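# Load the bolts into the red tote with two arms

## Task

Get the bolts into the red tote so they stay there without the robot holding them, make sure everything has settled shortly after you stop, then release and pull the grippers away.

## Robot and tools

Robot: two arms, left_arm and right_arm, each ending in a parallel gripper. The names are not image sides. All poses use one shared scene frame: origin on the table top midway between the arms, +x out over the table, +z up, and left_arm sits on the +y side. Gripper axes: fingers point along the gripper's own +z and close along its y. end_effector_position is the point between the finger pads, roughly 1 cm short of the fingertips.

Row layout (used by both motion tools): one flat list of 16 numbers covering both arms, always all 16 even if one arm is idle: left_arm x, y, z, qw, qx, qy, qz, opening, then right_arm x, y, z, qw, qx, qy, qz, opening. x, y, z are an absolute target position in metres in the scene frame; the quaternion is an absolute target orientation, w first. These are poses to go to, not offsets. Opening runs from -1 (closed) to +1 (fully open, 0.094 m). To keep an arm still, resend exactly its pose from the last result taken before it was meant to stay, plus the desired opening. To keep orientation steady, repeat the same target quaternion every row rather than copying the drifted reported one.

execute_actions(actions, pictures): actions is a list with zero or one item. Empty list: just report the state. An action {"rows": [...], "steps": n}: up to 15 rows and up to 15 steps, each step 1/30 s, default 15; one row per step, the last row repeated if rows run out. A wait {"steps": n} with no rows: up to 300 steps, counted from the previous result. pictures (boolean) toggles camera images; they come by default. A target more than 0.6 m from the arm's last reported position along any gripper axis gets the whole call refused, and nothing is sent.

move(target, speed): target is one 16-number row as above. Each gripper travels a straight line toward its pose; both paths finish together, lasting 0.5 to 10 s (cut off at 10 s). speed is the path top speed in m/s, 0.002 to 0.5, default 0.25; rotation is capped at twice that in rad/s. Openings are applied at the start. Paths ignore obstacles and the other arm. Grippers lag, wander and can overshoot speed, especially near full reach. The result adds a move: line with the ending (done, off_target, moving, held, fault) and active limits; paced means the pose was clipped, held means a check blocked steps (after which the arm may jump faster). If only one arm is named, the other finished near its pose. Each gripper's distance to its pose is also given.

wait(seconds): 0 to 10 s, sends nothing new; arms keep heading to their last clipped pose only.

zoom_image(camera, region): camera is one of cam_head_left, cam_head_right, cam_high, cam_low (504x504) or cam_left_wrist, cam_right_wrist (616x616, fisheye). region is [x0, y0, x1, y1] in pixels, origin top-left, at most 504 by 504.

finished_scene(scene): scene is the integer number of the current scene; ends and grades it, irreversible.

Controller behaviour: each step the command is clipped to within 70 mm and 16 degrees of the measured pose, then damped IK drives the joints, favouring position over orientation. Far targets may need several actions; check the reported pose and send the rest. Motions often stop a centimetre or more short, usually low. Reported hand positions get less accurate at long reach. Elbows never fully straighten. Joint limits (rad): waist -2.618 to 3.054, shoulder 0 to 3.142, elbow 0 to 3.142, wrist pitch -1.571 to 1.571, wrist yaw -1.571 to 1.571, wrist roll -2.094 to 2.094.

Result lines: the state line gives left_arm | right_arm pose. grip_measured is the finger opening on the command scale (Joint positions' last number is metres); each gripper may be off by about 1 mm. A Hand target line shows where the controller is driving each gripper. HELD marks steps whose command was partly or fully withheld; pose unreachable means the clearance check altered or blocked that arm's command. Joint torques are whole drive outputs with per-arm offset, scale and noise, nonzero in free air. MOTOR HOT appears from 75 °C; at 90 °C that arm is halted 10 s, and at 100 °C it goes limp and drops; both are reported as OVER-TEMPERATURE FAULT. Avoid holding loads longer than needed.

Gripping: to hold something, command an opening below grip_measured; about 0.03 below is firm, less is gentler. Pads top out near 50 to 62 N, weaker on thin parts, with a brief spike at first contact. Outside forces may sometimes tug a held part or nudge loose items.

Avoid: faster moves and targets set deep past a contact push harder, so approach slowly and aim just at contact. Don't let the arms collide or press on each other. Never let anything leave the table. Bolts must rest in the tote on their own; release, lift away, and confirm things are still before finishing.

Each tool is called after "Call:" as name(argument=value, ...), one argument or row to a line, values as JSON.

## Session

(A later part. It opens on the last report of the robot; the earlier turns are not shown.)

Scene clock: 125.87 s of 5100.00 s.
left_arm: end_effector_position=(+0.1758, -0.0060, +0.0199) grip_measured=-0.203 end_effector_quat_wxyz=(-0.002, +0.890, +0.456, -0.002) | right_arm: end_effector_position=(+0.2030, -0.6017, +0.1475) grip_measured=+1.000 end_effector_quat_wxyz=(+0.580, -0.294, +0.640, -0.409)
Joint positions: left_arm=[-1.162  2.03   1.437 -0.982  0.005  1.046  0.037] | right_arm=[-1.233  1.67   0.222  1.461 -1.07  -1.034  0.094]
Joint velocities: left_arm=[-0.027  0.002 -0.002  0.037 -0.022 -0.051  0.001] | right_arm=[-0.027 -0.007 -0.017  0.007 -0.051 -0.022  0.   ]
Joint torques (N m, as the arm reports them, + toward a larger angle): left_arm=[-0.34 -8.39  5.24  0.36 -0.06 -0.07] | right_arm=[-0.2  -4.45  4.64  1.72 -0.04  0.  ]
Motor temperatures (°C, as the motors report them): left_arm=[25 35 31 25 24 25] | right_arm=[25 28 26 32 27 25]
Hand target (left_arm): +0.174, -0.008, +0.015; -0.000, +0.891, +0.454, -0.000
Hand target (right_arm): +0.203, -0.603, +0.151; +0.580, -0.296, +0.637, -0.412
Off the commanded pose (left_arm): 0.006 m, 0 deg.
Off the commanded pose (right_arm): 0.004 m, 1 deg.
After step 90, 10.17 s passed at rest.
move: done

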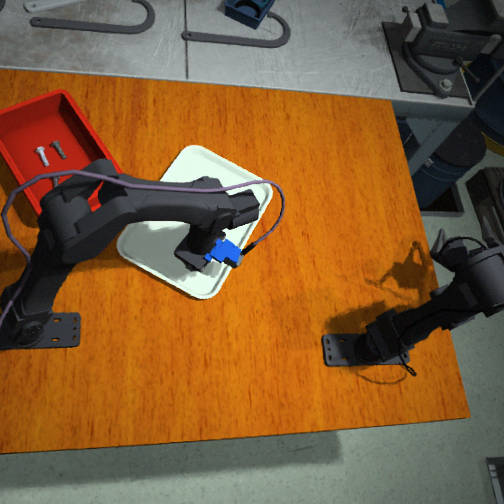

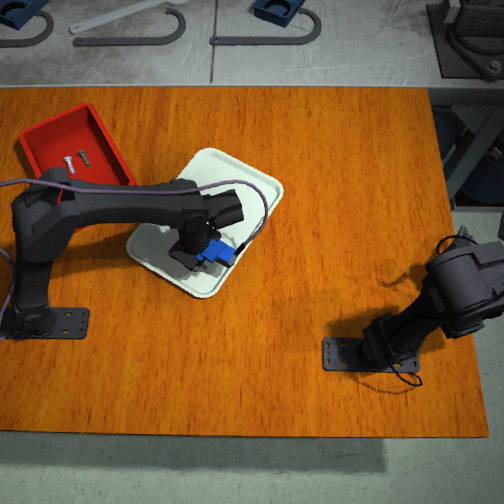

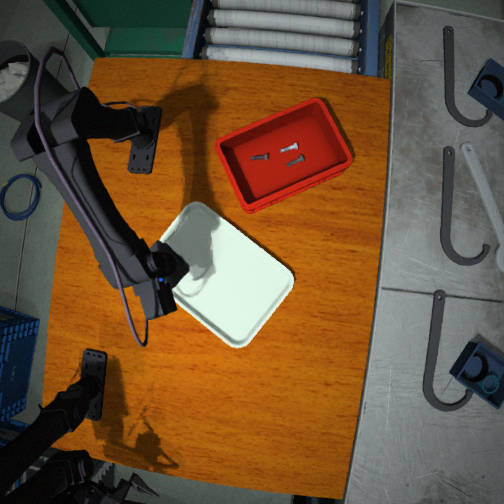

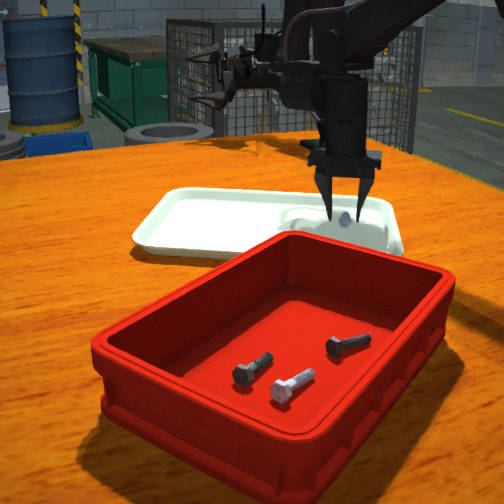

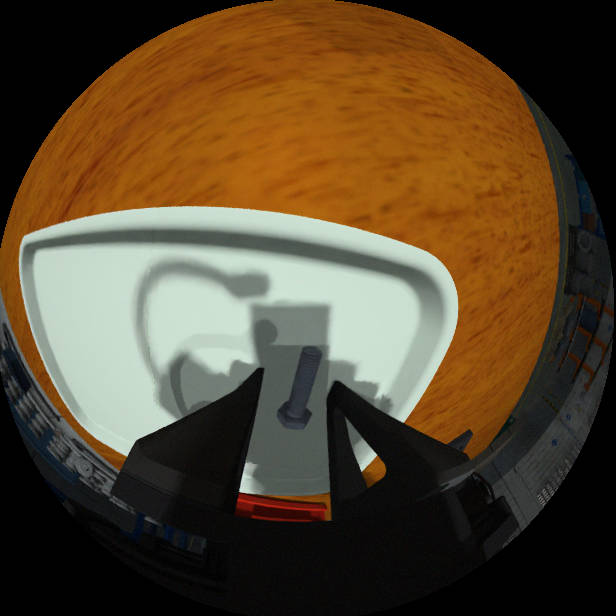

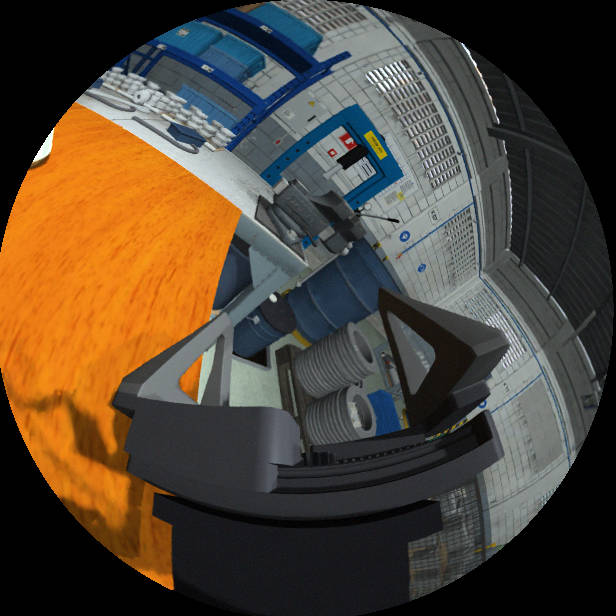

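Head may be near the pads; shift forward slightly.

Call:
move(
  target=[0.168,-0.014,0.015,0,0.891,0.454,0,-0.2,0.203,-0.603,0.151,0.58,-0.296,0.637,-0.412,1],
  speed=0.03,
)

Call:
execute_actions(
  actions=[
    {"rows":[[0.168,-0.014,0.015,0,0.891,0.454,0,-0.885,0.203,-0.603,0.151,0.58,-0.296,0.637,-0.412,1]],"steps":15},
  ],
)

Scene clock: 130.87 s of 5100.00 s.
left_arm: end_effector_position=(+0.1683, -0.0099, +0.0199) grip_measured=-0.203 end_effector_quat_wxyz=(-0.001, +0.891, +0.454, -0.003) | right_arm: end_effector_position=(+0.2030, -0.6017, +0.1475) grip_measured=+1.000 end_effector_quat_wxyz=(+0.580, -0.294, +0.640, -0.409)
Joint positions: left_arm=[-1.184  2.03   1.437 -0.98   0.005  1.027  0.037] | right_arm=[-1.233  1.67   0.222  1.461 -1.07  -1.034  0.094]
Joint velocities: left_arm=[ 0.017 -0.007 -0.017  0.007  0.022 -0.007 -0.001] | right_arm=[ 0.012 -0.002  0.007 -0.037 -0.037 -0.037  0.   ]
Joint torques (N m, as the arm reports them, + toward a larger angle): left_arm=[-0.61 -7.76  6.83  0.37 -0.06  0.01] | right_arm=[-0.2  -4.38  4.59  1.72 -0.03  0.02]
Motor temperatures (°C, as the motors report them): left_arm=[25 35 31 25 24 25] | right_arm=[25 28 26 32 27 25]
Hand target (left_arm): +0.168, -0.014, +0.015; -0.000, +0.891, +0.454, -0.000
Hand target (right_arm): +0.203, -0.603, +0.151; +0.580, -0.296, +0.637, -0.412
Off the commanded pose (left_arm): 0.006 m, 0 deg.
Off the commanded pose (right_arm): 0.004 m, 1 deg.
After step 90, 1.27 s passed at rest.
move: done

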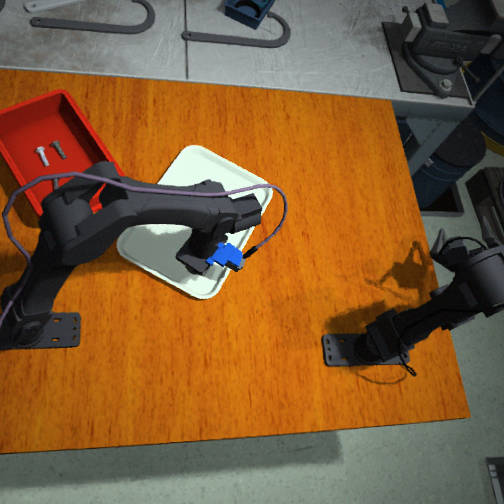

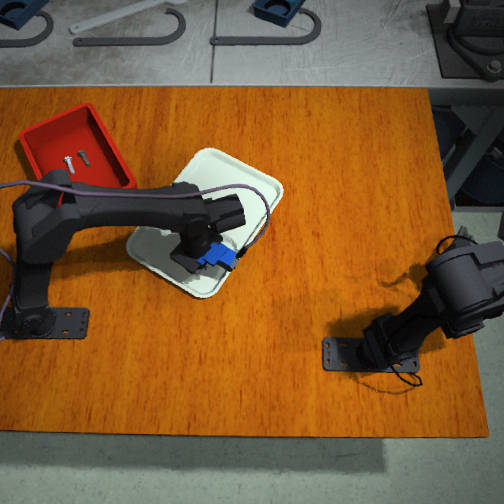

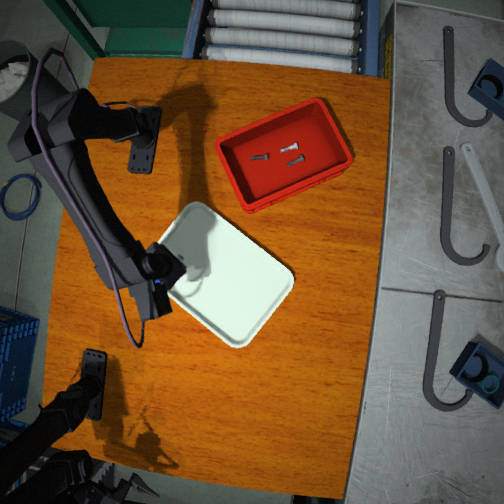

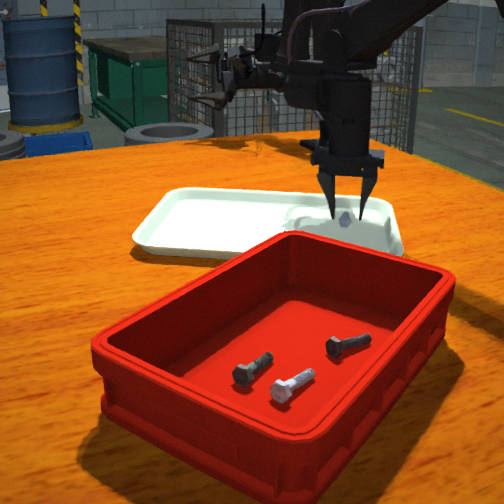

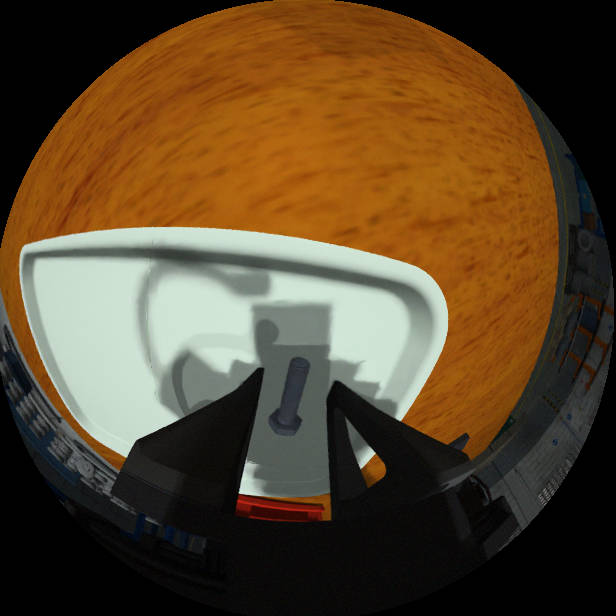

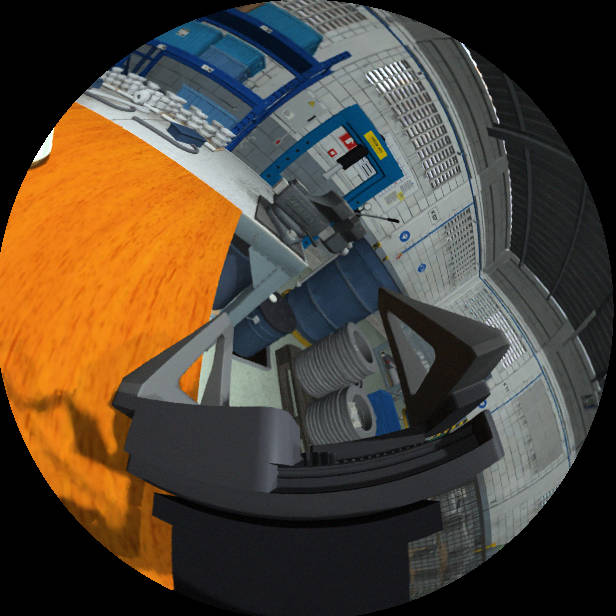

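Scene clock: 131.37 s of 5100.00 s.
left_arm: end_effector_position=(+0.1684, -0.0099, +0.0199) grip_measured=-0.863 end_effector_quat_wxyz=(-0.001, +0.890, +0.455, -0.002) | right_arm: end_effector_position=(+0.2030, -0.6017, +0.1475) grip_measured=+1.000 end_effector_quat_wxyz=(+0.580, -0.294, +0.640, -0.409)
Joint positions: left_arm=[-1.184  2.03   1.437 -0.98   0.005  1.026  0.006] | right_arm=[-1.233  1.67   0.222  1.461 -1.07  -1.034  0.094]
Joint velocities: left_arm=[-0.012  0.007 -0.007  0.022  0.051 -0.007  0.   ] | right_arm=[-0.002  0.002 -0.007  0.066 -0.007  0.007  0.   ]
Joint torques (N m, as the arm reports them, + toward a larger angle): left_arm=[-0.32 -7.51  6.83  0.35 -0.04 -0.06] | right_arm=[-0.09 -4.45  4.64  1.73 -0.07  0.  ]
Motor temperatures (°C, as the motors report them): left_arm=[25 35 31 25 24 25] | right_arm=[25 28 26 32 27 25]
Hand target (left_arm): +0.168, -0.014, +0.015; -0.000, +0.891, +0.454, +0.000
Hand target (right_arm): +0.203, -0.603, +0.151; +0.580, -0.296, +0.637, -0.412
Off the commanded pose (left_arm): 0.006 m, 0 deg.
Off the commanded pose (right_arm): 0.004 m, 1 deg.
Steps of this call (steps 1 to 15: all 15 steps of this action). Readings (end_effector_position):
1: left_arm (+0.1683, -0.0099, +0.0199) | right_arm (+0.2030, -0.6017, +0.1475)
2: left_arm (+0.1683, -0.0099, +0.0199) | right_arm (+0.2030, -0.6017, +0.1475)
4: left_arm (+0.1684, -0.0099, +0.0199) | right_arm (+0.2030, -0.6017, +0.1475)
8: left_arm (+0.1684, -0.0099, +0.0199) | right_arm (+0.2030, -0.6017, +0.1475)
15: the state above

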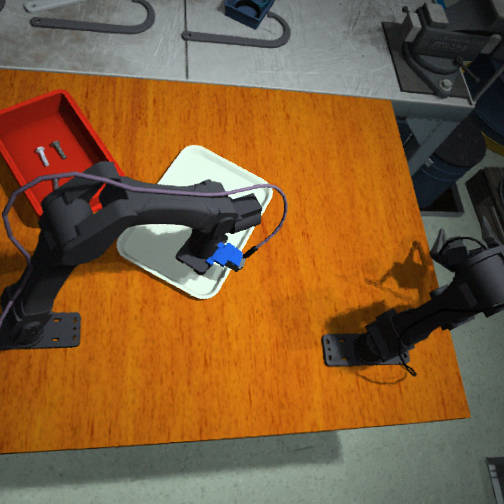

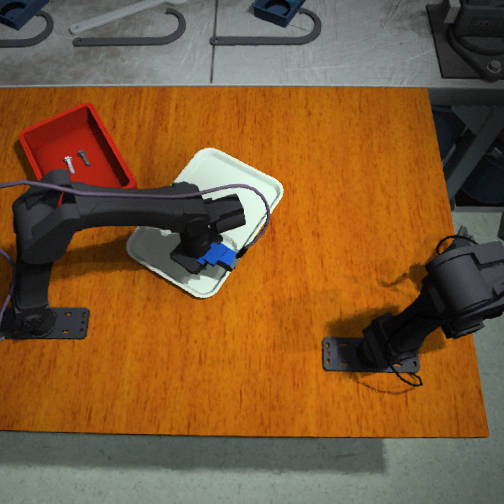

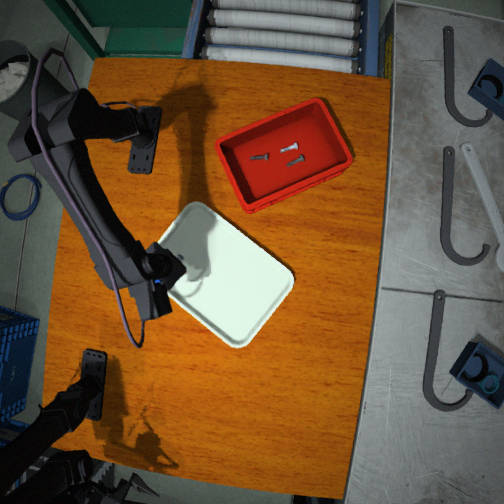

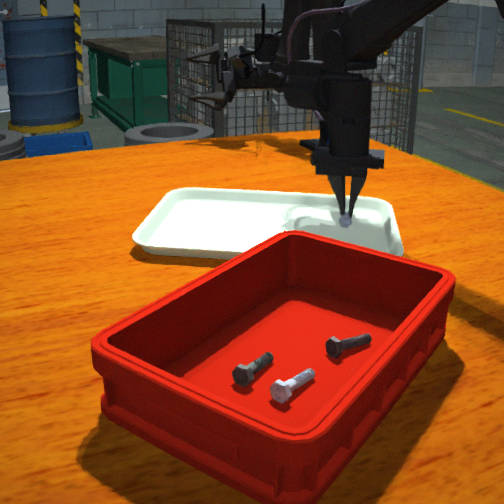

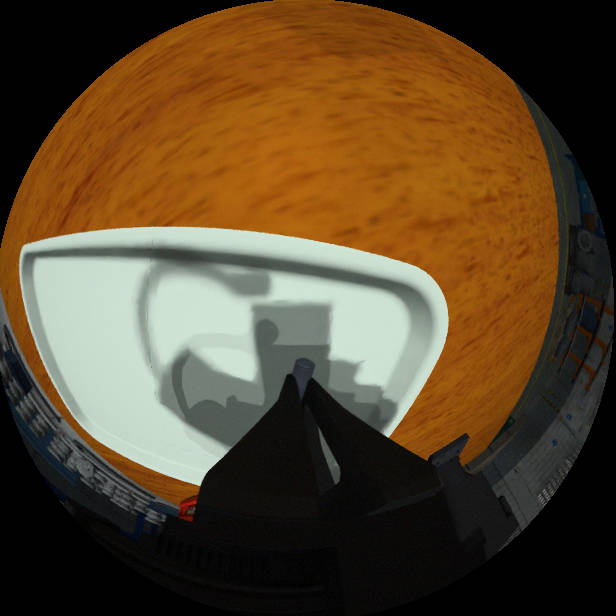

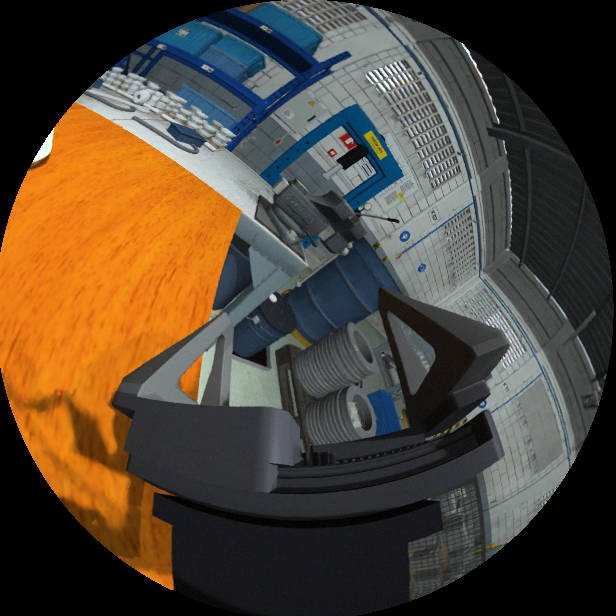

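Call:
move(
  target=[0.22,0.07,0.145,0,0.707,0.707,0,-0.89,0.203,-0.603,0.151,0.58,-0.296,0.637,-0.412,1],
  speed=0.3,
)

Call:
move(
  target=[0.382,0.268,0.14,0,-0.087,0.996,0,-0.89,0.203,-0.603,0.151,0.58,-0.296,0.637,-0.412,1],
  speed=0.35,
)

Call:
move(
  target=[0.382,0.268,0.022,0,-0.087,0.996,0,-0.89,0.203,-0.603,0.151,0.58,-0.296,0.637,-0.412,1],
  speed=0.12,
)

Scene clock: 138.73 s of 5100.00 s.
left_arm: end_effector_position=(+0.2170, +0.0709, +0.1294) grip_measured=-0.863 end_effector_quat_wxyz=(-0.016, +0.711, +0.703, +0.002) | right_arm: end_effector_position=(+0.2030, -0.6017, +0.1475) grip_measured=+1.000 end_effector_quat_wxyz=(+0.580, -0.294, +0.640, -0.409)
Joint positions: left_arm=[-0.95   1.811  1.581 -1.374  0.001  0.644  0.006] | right_arm=[-1.233  1.67   0.222  1.461 -1.07  -1.034  0.094]
Joint velocities: left_arm=[ 0.007  0.002  0.007 -0.081 -0.037 -0.051  0.   ] | right_arm=[-0.012 -0.002 -0.007  0.022 -0.007 -0.051  0.   ]
Joint torques (N m, as the arm reports them, + toward a larger angle): left_arm=[ 0.2  -9.25  9.06 -0.07 -0.01  0.01] | right_arm=[-0.24 -4.42  4.61  1.71 -0.06  0.  ]
Motor temperatures (°C, as the motors report them): left_arm=[25 35 31 25 24 25] | right_arm=[25 28 26 32 27 25]
Hand target (left_arm): +0.220, +0.072, +0.144; +0.000, +0.707, +0.707, +0.002
Hand target (right_arm): +0.203, -0.603, +0.151; +0.580, -0.296, +0.637, -0.412
Off the commanded pose (left_arm): 0.016 m, 2 deg.
Off the commanded pose (right_arm): 0.004 m, 1 deg.
After step 90, 2.70 s passed at rest.
move: off_target (left_arm)

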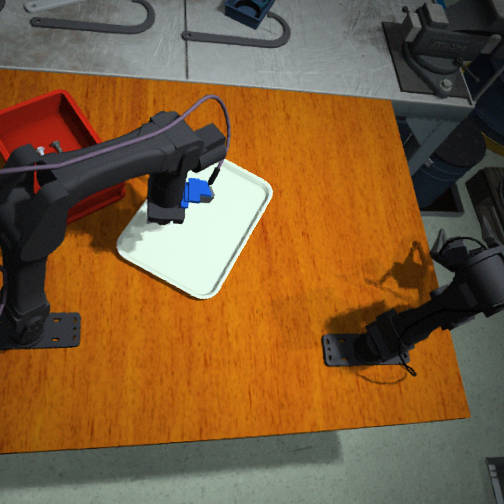

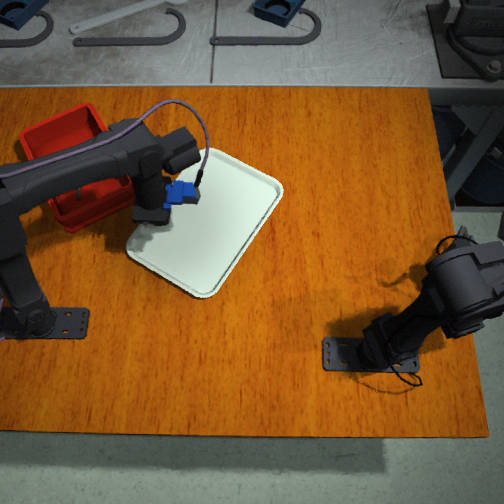

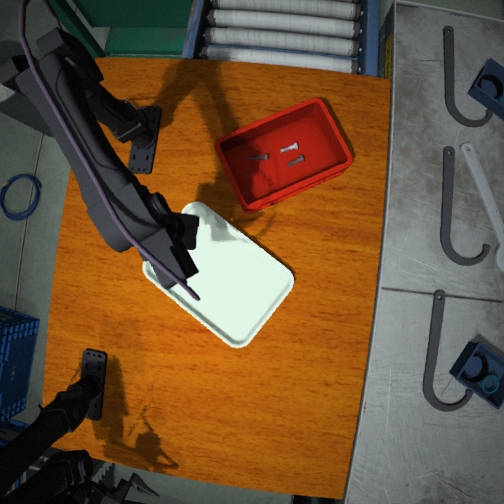

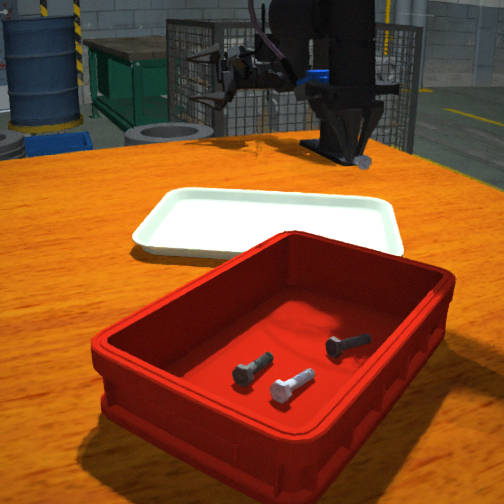

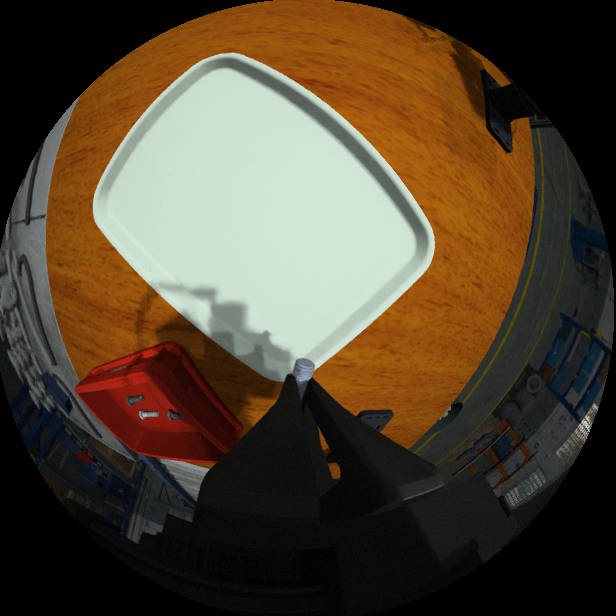

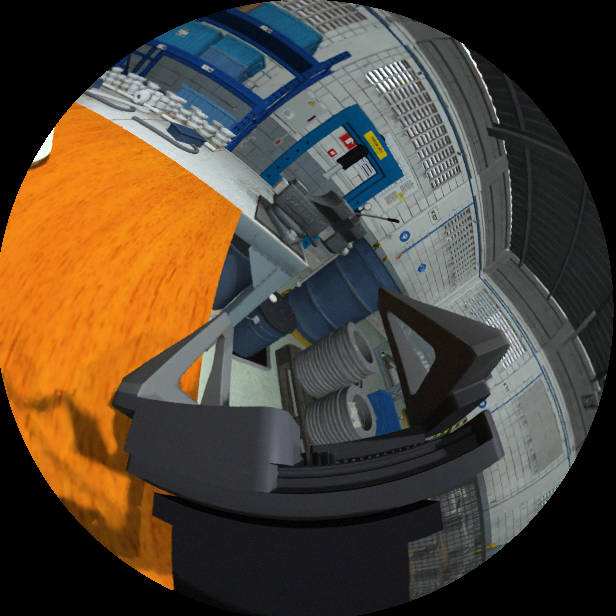

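Scene clock: 141.83 s of 5100.00 s.
left_arm: end_effector_position=(+0.3796, +0.2693, +0.1361) grip_measured=-0.863 end_effector_quat_wxyz=(+0.004, -0.082, +0.997, +0.002) | right_arm: end_effector_position=(+0.2030, -0.6017, +0.1475) grip_measured=+1.000 end_effector_quat_wxyz=(+0.580, -0.294, +0.640, -0.409)
Joint positions: left_arm=[-0.198  1.917  1.746 -1.395 -0.007 -0.349  0.006] | right_arm=[-1.233  1.67   0.222  1.461 -1.07  -1.034  0.094]
Joint velocities: left_arm=[ 0.002 -0.012 -0.002 -0.022  0.022 -0.051  0.001] | right_arm=[ 0.007 -0.012  0.002 -0.022 -0.037 -0.007  0.   ]
Joint torques (N m, as the arm reports them, + toward a larger angle): left_arm=[ 0.27 -7.79  9.14  0.04 -0.12 -0.04] | right_arm=[-0.16 -4.38  4.54  1.74 -0.03  0.02]
Motor temperatures (°C, as the motors report them): left_arm=[25 35 31 25 24 25] | right_arm=[25 28 26 32 27 25]
Hand target (left_arm): +0.382, +0.272, +0.140; +0.005, -0.087, +0.996, +0.007
Hand target (right_arm): +0.203, -0.603, +0.151; +0.580, -0.296, +0.637, -0.412
Off the commanded pose (left_arm): 0.005 m, 1 deg.
Off the commanded pose (right_arm): 0.004 m, 1 deg.
move: done

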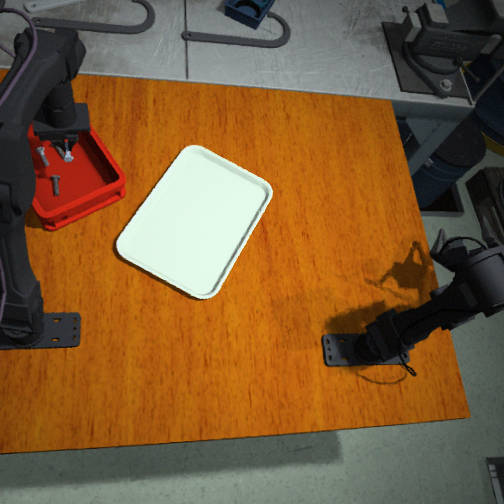

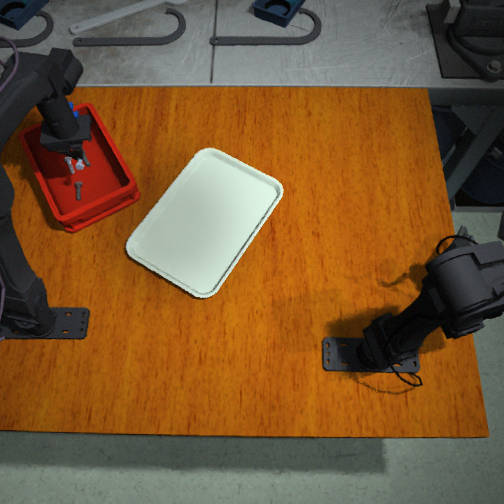

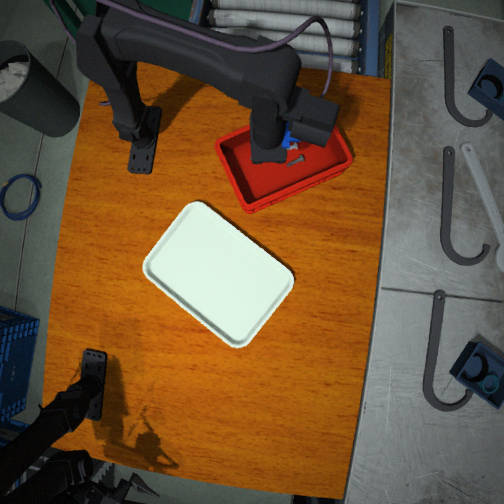

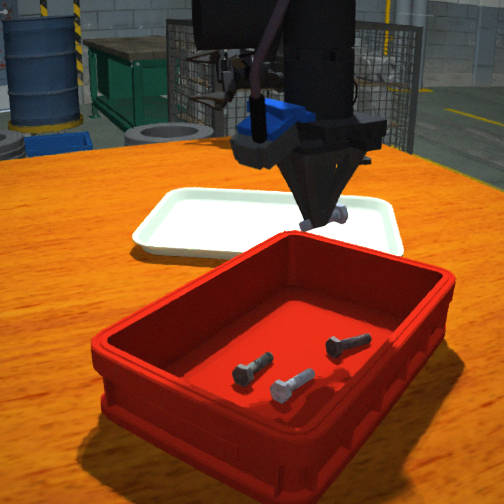

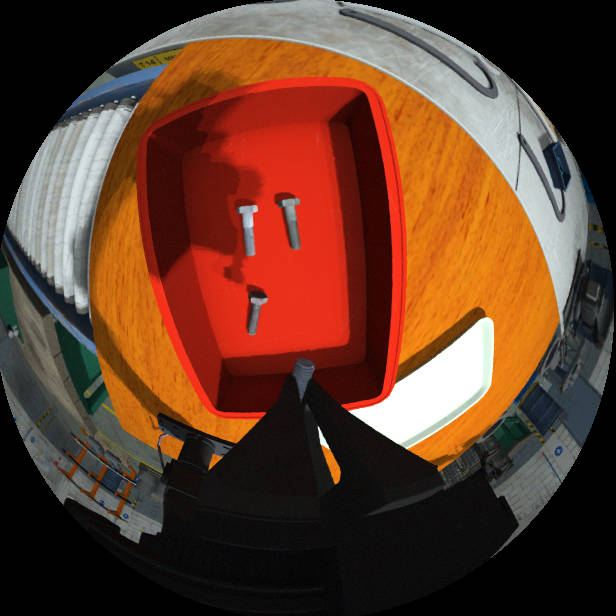

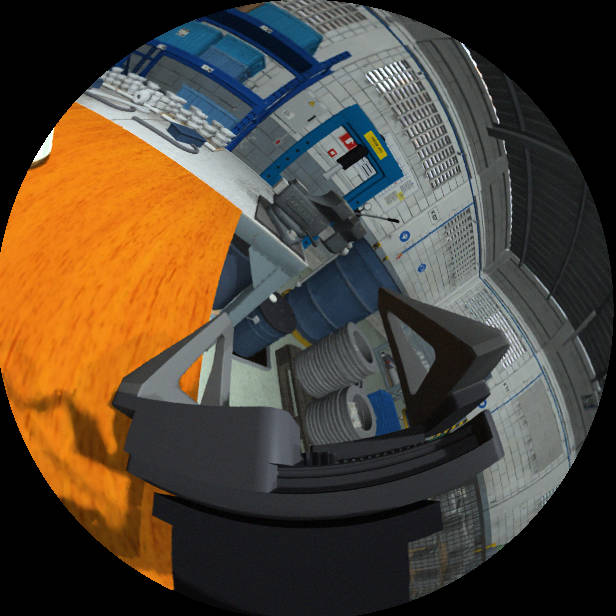

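Scene clock: 143.20 s of 5100.00 s.
left_arm: end_effector_position=(+0.3754, +0.2700, +0.0252) grip_measured=-0.863 end_effector_quat_wxyz=(-0.014, -0.084, +0.996, +0.007) | right_arm: end_effector_position=(+0.2030, -0.6017, +0.1475) grip_measured=+1.000 end_effector_quat_wxyz=(+0.580, -0.294, +0.640, -0.409)
Joint positions: left_arm=[-0.198  1.996  1.409 -1.016 -0.006 -0.353  0.006] | right_arm=[-1.233  1.67   0.222  1.461 -1.07  -1.034  0.094]
Joint velocities: left_arm=[ 0.012 -0.007  0.002  0.007 -0.081 -0.051  0.   ] | right_arm=[ 0.012 -0.017  0.002 -0.022  0.051 -0.037  0.   ]
Joint torques (N m, as the arm reports them, + toward a larger angle): left_arm=[ 0.11 -8.67  5.62  0.65  0.03 -0.04] | right_arm=[-0.19 -4.41  4.62  1.71 -0.06  0.04]
Motor temperatures (°C, as the motors report them): left_arm=[25 35 31 25 24 25] | right_arm=[25 28 26 32 27 25]
Hand target (left_arm): +0.383, +0.268, +0.022; -0.000, -0.087, +0.996, -0.000
Hand target (right_arm): +0.203, -0.603, +0.151; +0.580, -0.296, +0.637, -0.412
Off the commanded pose (left_arm): 0.008 m, 2 deg.
Off the commanded pose (right_arm): 0.004 m, 1 deg.
move: done

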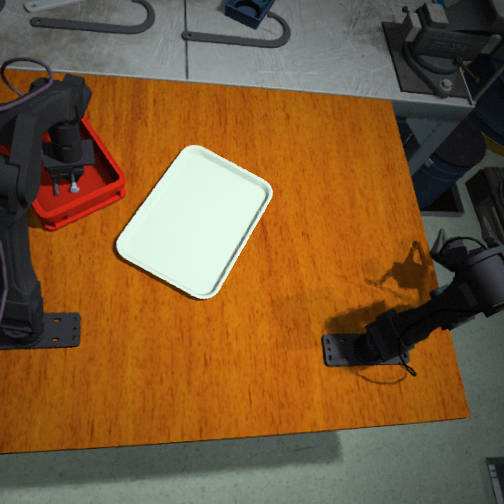

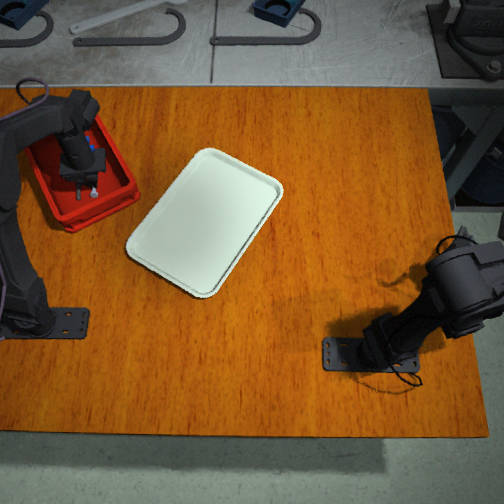

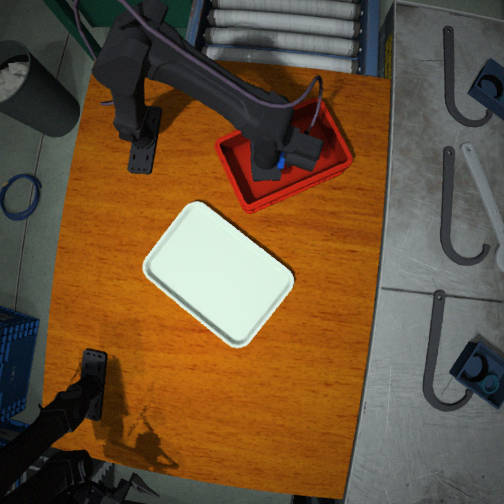

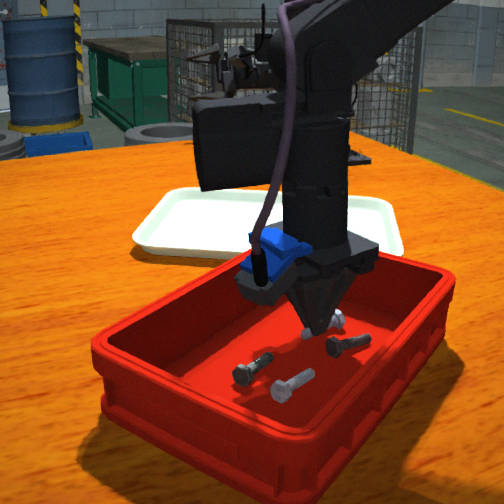

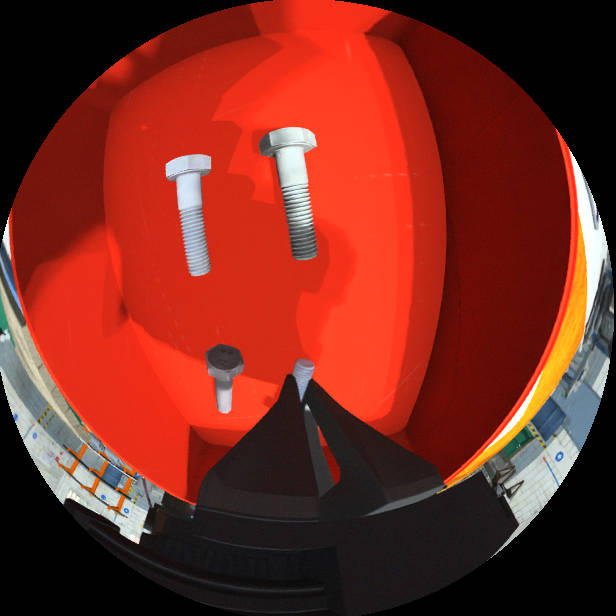

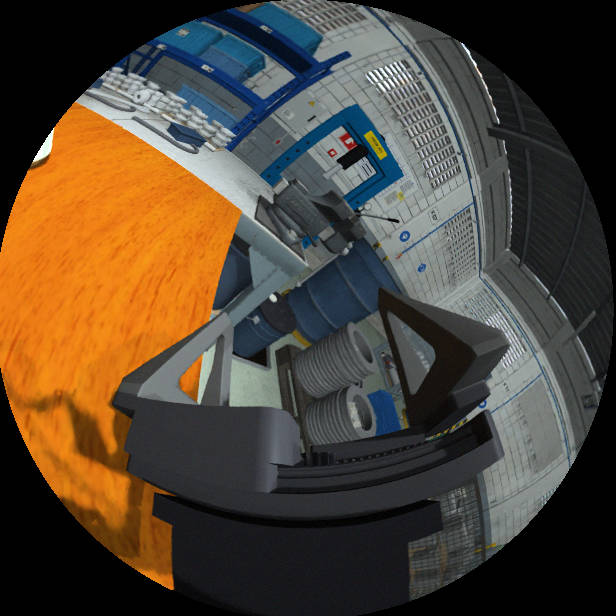

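Call:
execute_actions(
  actions=[
    {"rows":[[0.382,0.268,0.022,0,-0.087,0.996,0,-0.5,0.203,-0.603,0.151,0.58,-0.296,0.637,-0.412,1]],"steps":10},
  ],
  pictures=false,
)

Call:
move(
  target=[0.36,0.265,0.19,0,-0.087,0.996,0,-0.5,0.203,-0.603,0.151,0.58,-0.296,0.637,-0.412,1],
)

Call:
move(
  target=[0.22,0.22,0.19,0,-0.087,0.996,0,-0.5,0.203,-0.603,0.151,0.58,-0.296,0.637,-0.412,1],
)

Scene clock: 148.73 s of 5100.00 s.
left_arm: end_effector_position=(+0.3810, +0.2690, +0.0250) grip_measured=-0.503 end_effector_quat_wxyz=(-0.003, -0.084, +0.996, +0.004) | right_arm: end_effector_position=(+0.2030, -0.6017, +0.1475) grip_measured=+1.000 end_effector_quat_wxyz=(+0.580, -0.294, +0.640, -0.409)
Joint positions: left_arm=[-0.198  1.996  1.409 -0.993 -0.006 -0.353  0.023] | right_arm=[-1.233  1.67   0.222  1.461 -1.07  -1.034  0.094]
Joint velocities: left_arm=[-0.007  0.007 -0.007  0.007 -0.051 -0.007 -0.   ] | right_arm=[-0.002  0.017 -0.002 -0.051 -0.051  0.022  0.   ]
Joint torques (N m, as the arm reports them, + toward a larger angle): left_arm=[ 0.02 -8.47  5.19  0.38  0.06 -0.06] | right_arm=[-0.19 -4.39  4.61  1.73 -0.03  0.01]
Motor temperatures (°C, as the motors report them): left_arm=[25 35 31 25 24 25] | right_arm=[25 28 26 32 27 25]
Hand target (left_arm): +0.382, +0.268, +0.022; -0.000, -0.087, +0.996, +0.000
Hand target (right_arm): +0.203, -0.603, +0.151; +0.580, -0.296, +0.637, -0.412
Off the commanded pose (left_arm): 0.003 m, 1 deg.
Off the commanded pose (right_arm): 0.004 m, 1 deg.
Steps of this call (steps 1 to 90: nothing new was sent; then 2.20 s passed at rest; steps 91 to 100: all 10 steps of this action). Readings (end_effector_position):
91: left_arm (+0.3758, +0.2700, +0.0252) | right_arm (+0.2030, -0.6017, +0.1475)
92: left_arm (+0.3768, +0.2698, +0.0251) | right_arm (+0.2030, -0.6017, +0.1475)
94: left_arm (+0.3785, +0.2695, +0.0251) | right_arm (+0.2030, -0.6017, +0.1475)
98: left_arm (+0.3805, +0.2691, +0.0250) | right_arm (+0.2030, -0.6017, +0.1475)
100: the state above

Scene clock: 150.30 s of 5100.00 s.
left_arm: end_effector_position=(+0.3626, +0.2688, +0.1773) grip_measured=-0.503 end_effector_quat_wxyz=(+0.006, -0.089, +0.996, +0.001) | right_arm: end_effector_position=(+0.2030, -0.6017, +0.1475) grip_measured=+1.000 end_effector_quat_wxyz=(+0.580, -0.294, +0.640, -0.409)
Joint positions: left_arm=[-0.208  1.866  1.844 -1.537 -0.006 -0.373  0.023] | right_arm=[-1.233  1.67   0.222  1.461 -1.07  -1.034  0.094]
Joint velocities: left_arm=[-0.002  0.007  0.007 -0.022  0.037 -0.022 -0.001] | right_arm=[-0.007 -0.002  0.002 -0.037 -0.095  0.051  0.   ]
Joint torques (N m, as the arm reports them, + toward a larger angle): left_arm=[-0.59 -9.56  8.06  0.05  0.07 -0.02] | right_arm=[-0.15 -4.47  4.67  1.72 -0.05  0.02]
Motor temperatures (°C, as the motors report them): left_arm=[25 35 31 25 24 25] | right_arm=[25 28 26 32 27 25]
Hand target (left_arm): +0.358, +0.265, +0.189; +0.016, -0.087, +0.996, -0.005
Hand target (right_arm): +0.203, -0.603, +0.151; +0.580, -0.296, +0.637, -0.412
Off the commanded pose (left_arm): 0.014 m, 1 deg.
Off the commanded pose (right_arm): 0.004 m, 1 deg.
joint sent to its limit (left arm) — the command would take joint 4 (wrist pitch) past its lower limit, so that joint was sent only as far as its limit.
move: off_target (left_arm)

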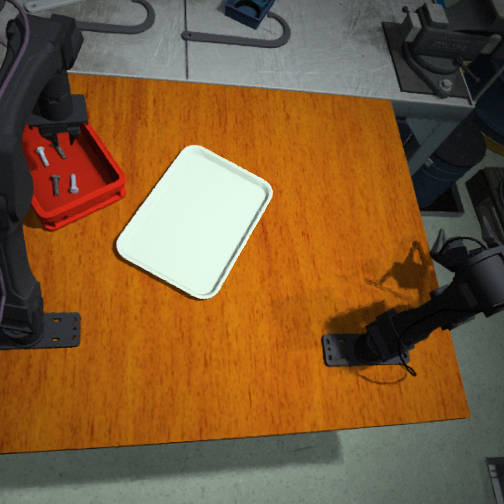

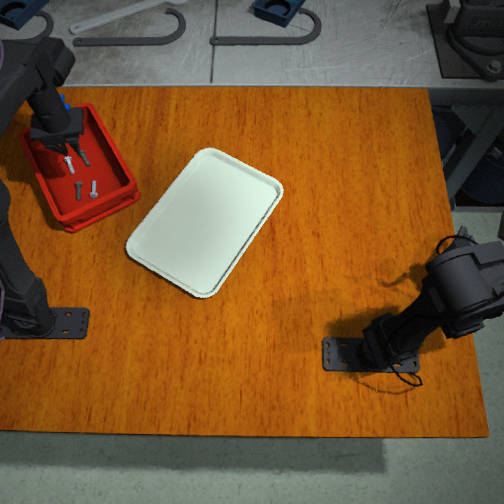

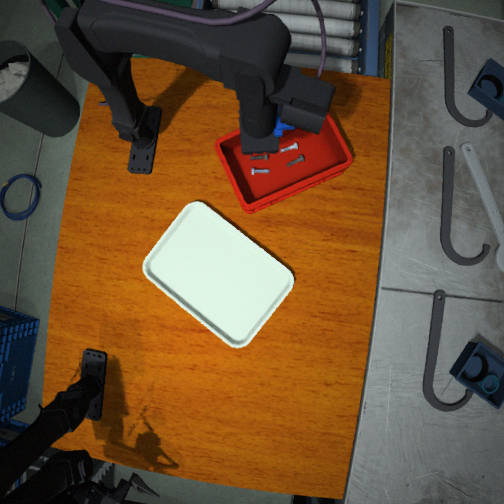

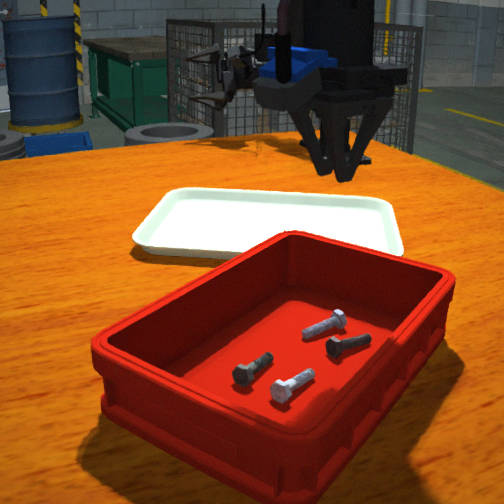

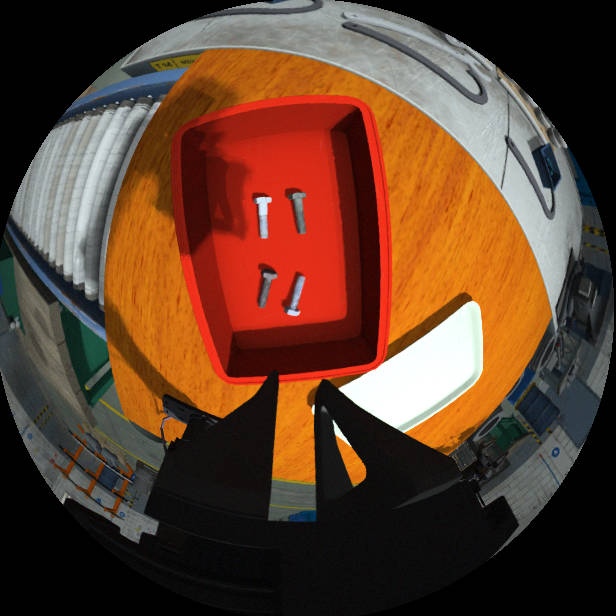

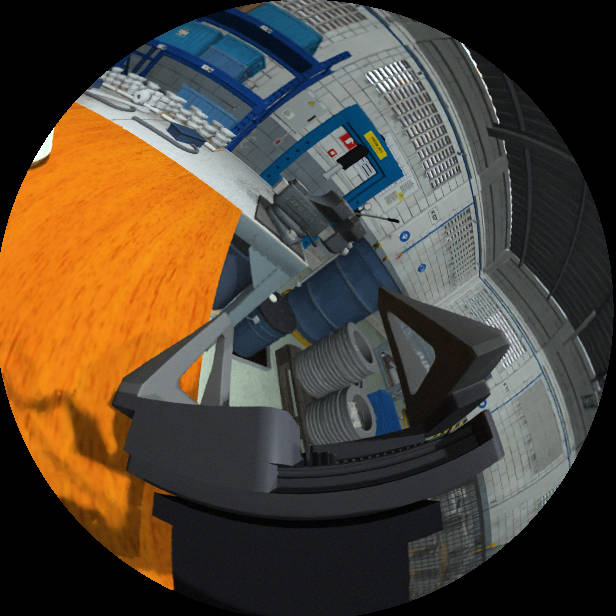

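Scene clock: 151.57 s of 5100.00 s.
left_arm: end_effector_position=(+0.2277, +0.2155, +0.1862) grip_measured=-0.503 end_effector_quat_wxyz=(-0.001, -0.087, +0.996, -0.004) | right_arm: end_effector_position=(+0.2030, -0.6017, +0.1475) grip_measured=+1.000 end_effector_quat_wxyz=(+0.580, -0.294, +0.640, -0.409)
Joint positions: left_arm=[-0.536  1.455  1.429 -1.542  0.007 -0.697  0.023] | right_arm=[-1.233  1.67   0.222  1.461 -1.07  -1.034  0.094]
Joint velocities: left_arm=[-0.002 -0.007 -0.002 -0.081  0.037 -0.007  0.   ] | right_arm=[-0.017 -0.007  0.017  0.051 -0.007  0.007  0.   ]
Joint torques (N m, as the arm reports them, + toward a larger angle): left_arm=[-0.39 -6.09  5.43  0.09 -0.02  0.  ] | right_arm=[-0.25 -4.43  4.67  1.71 -0.04  0.  ]
Motor temperatures (°C, as the motors report them): left_arm=[25 35 31 25 24 25] | right_arm=[25 28 26 32 27 25]
Hand target (left_arm): +0.220, +0.218, +0.189; -0.001, -0.087, +0.996, -0.004
Hand target (right_arm): +0.203, -0.603, +0.151; +0.580, -0.296, +0.637, -0.412
Off the commanded pose (left_arm): 0.010 m, 0 deg.
Off the commanded pose (right_arm): 0.004 m, 1 deg.
joint sent to its limit (left arm) — the command would take joint 4 (wrist pitch) past its lower limit, so that joint was sent only as far as its limit.
move: done

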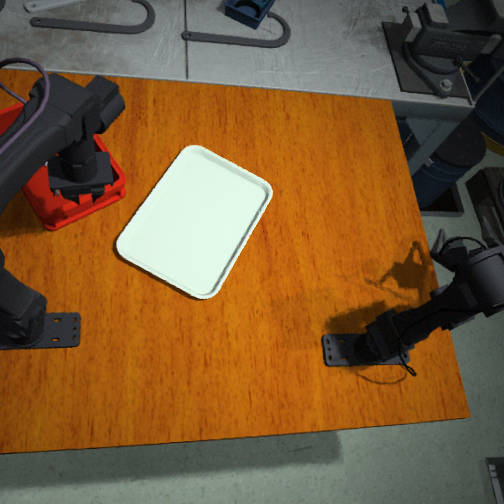

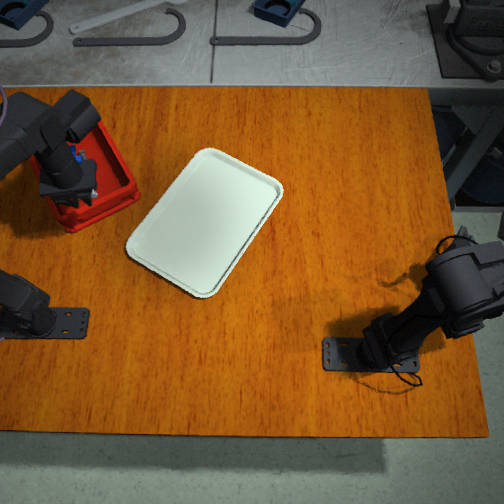

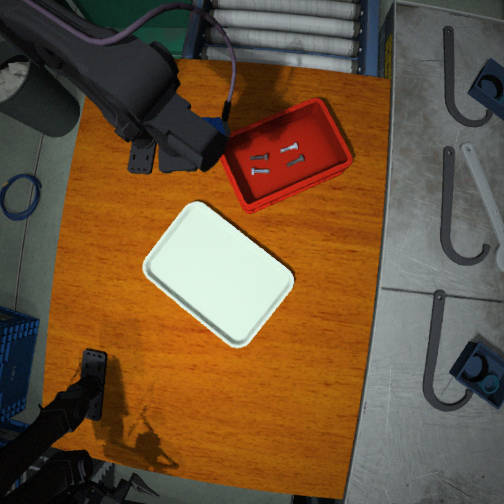

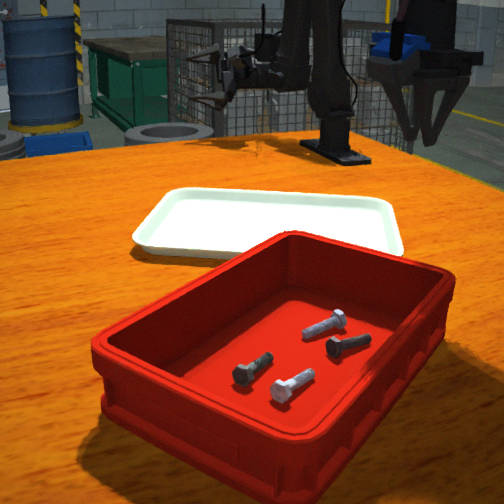

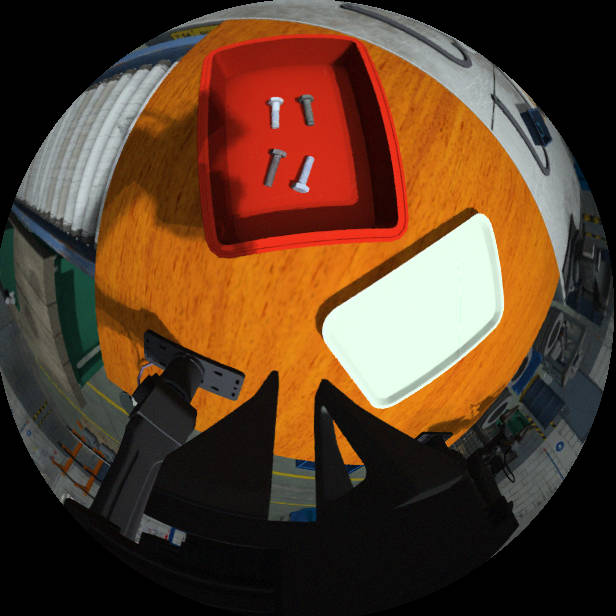

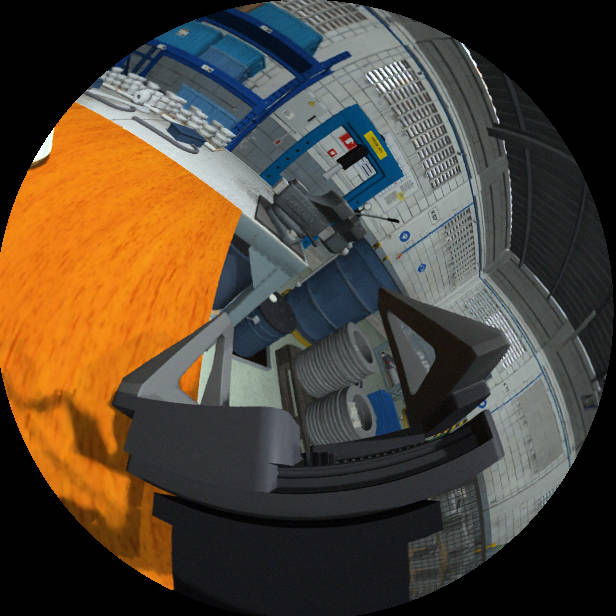

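Call:
finished_scene(
  scene=2,
)

The scene is finished: the task was done.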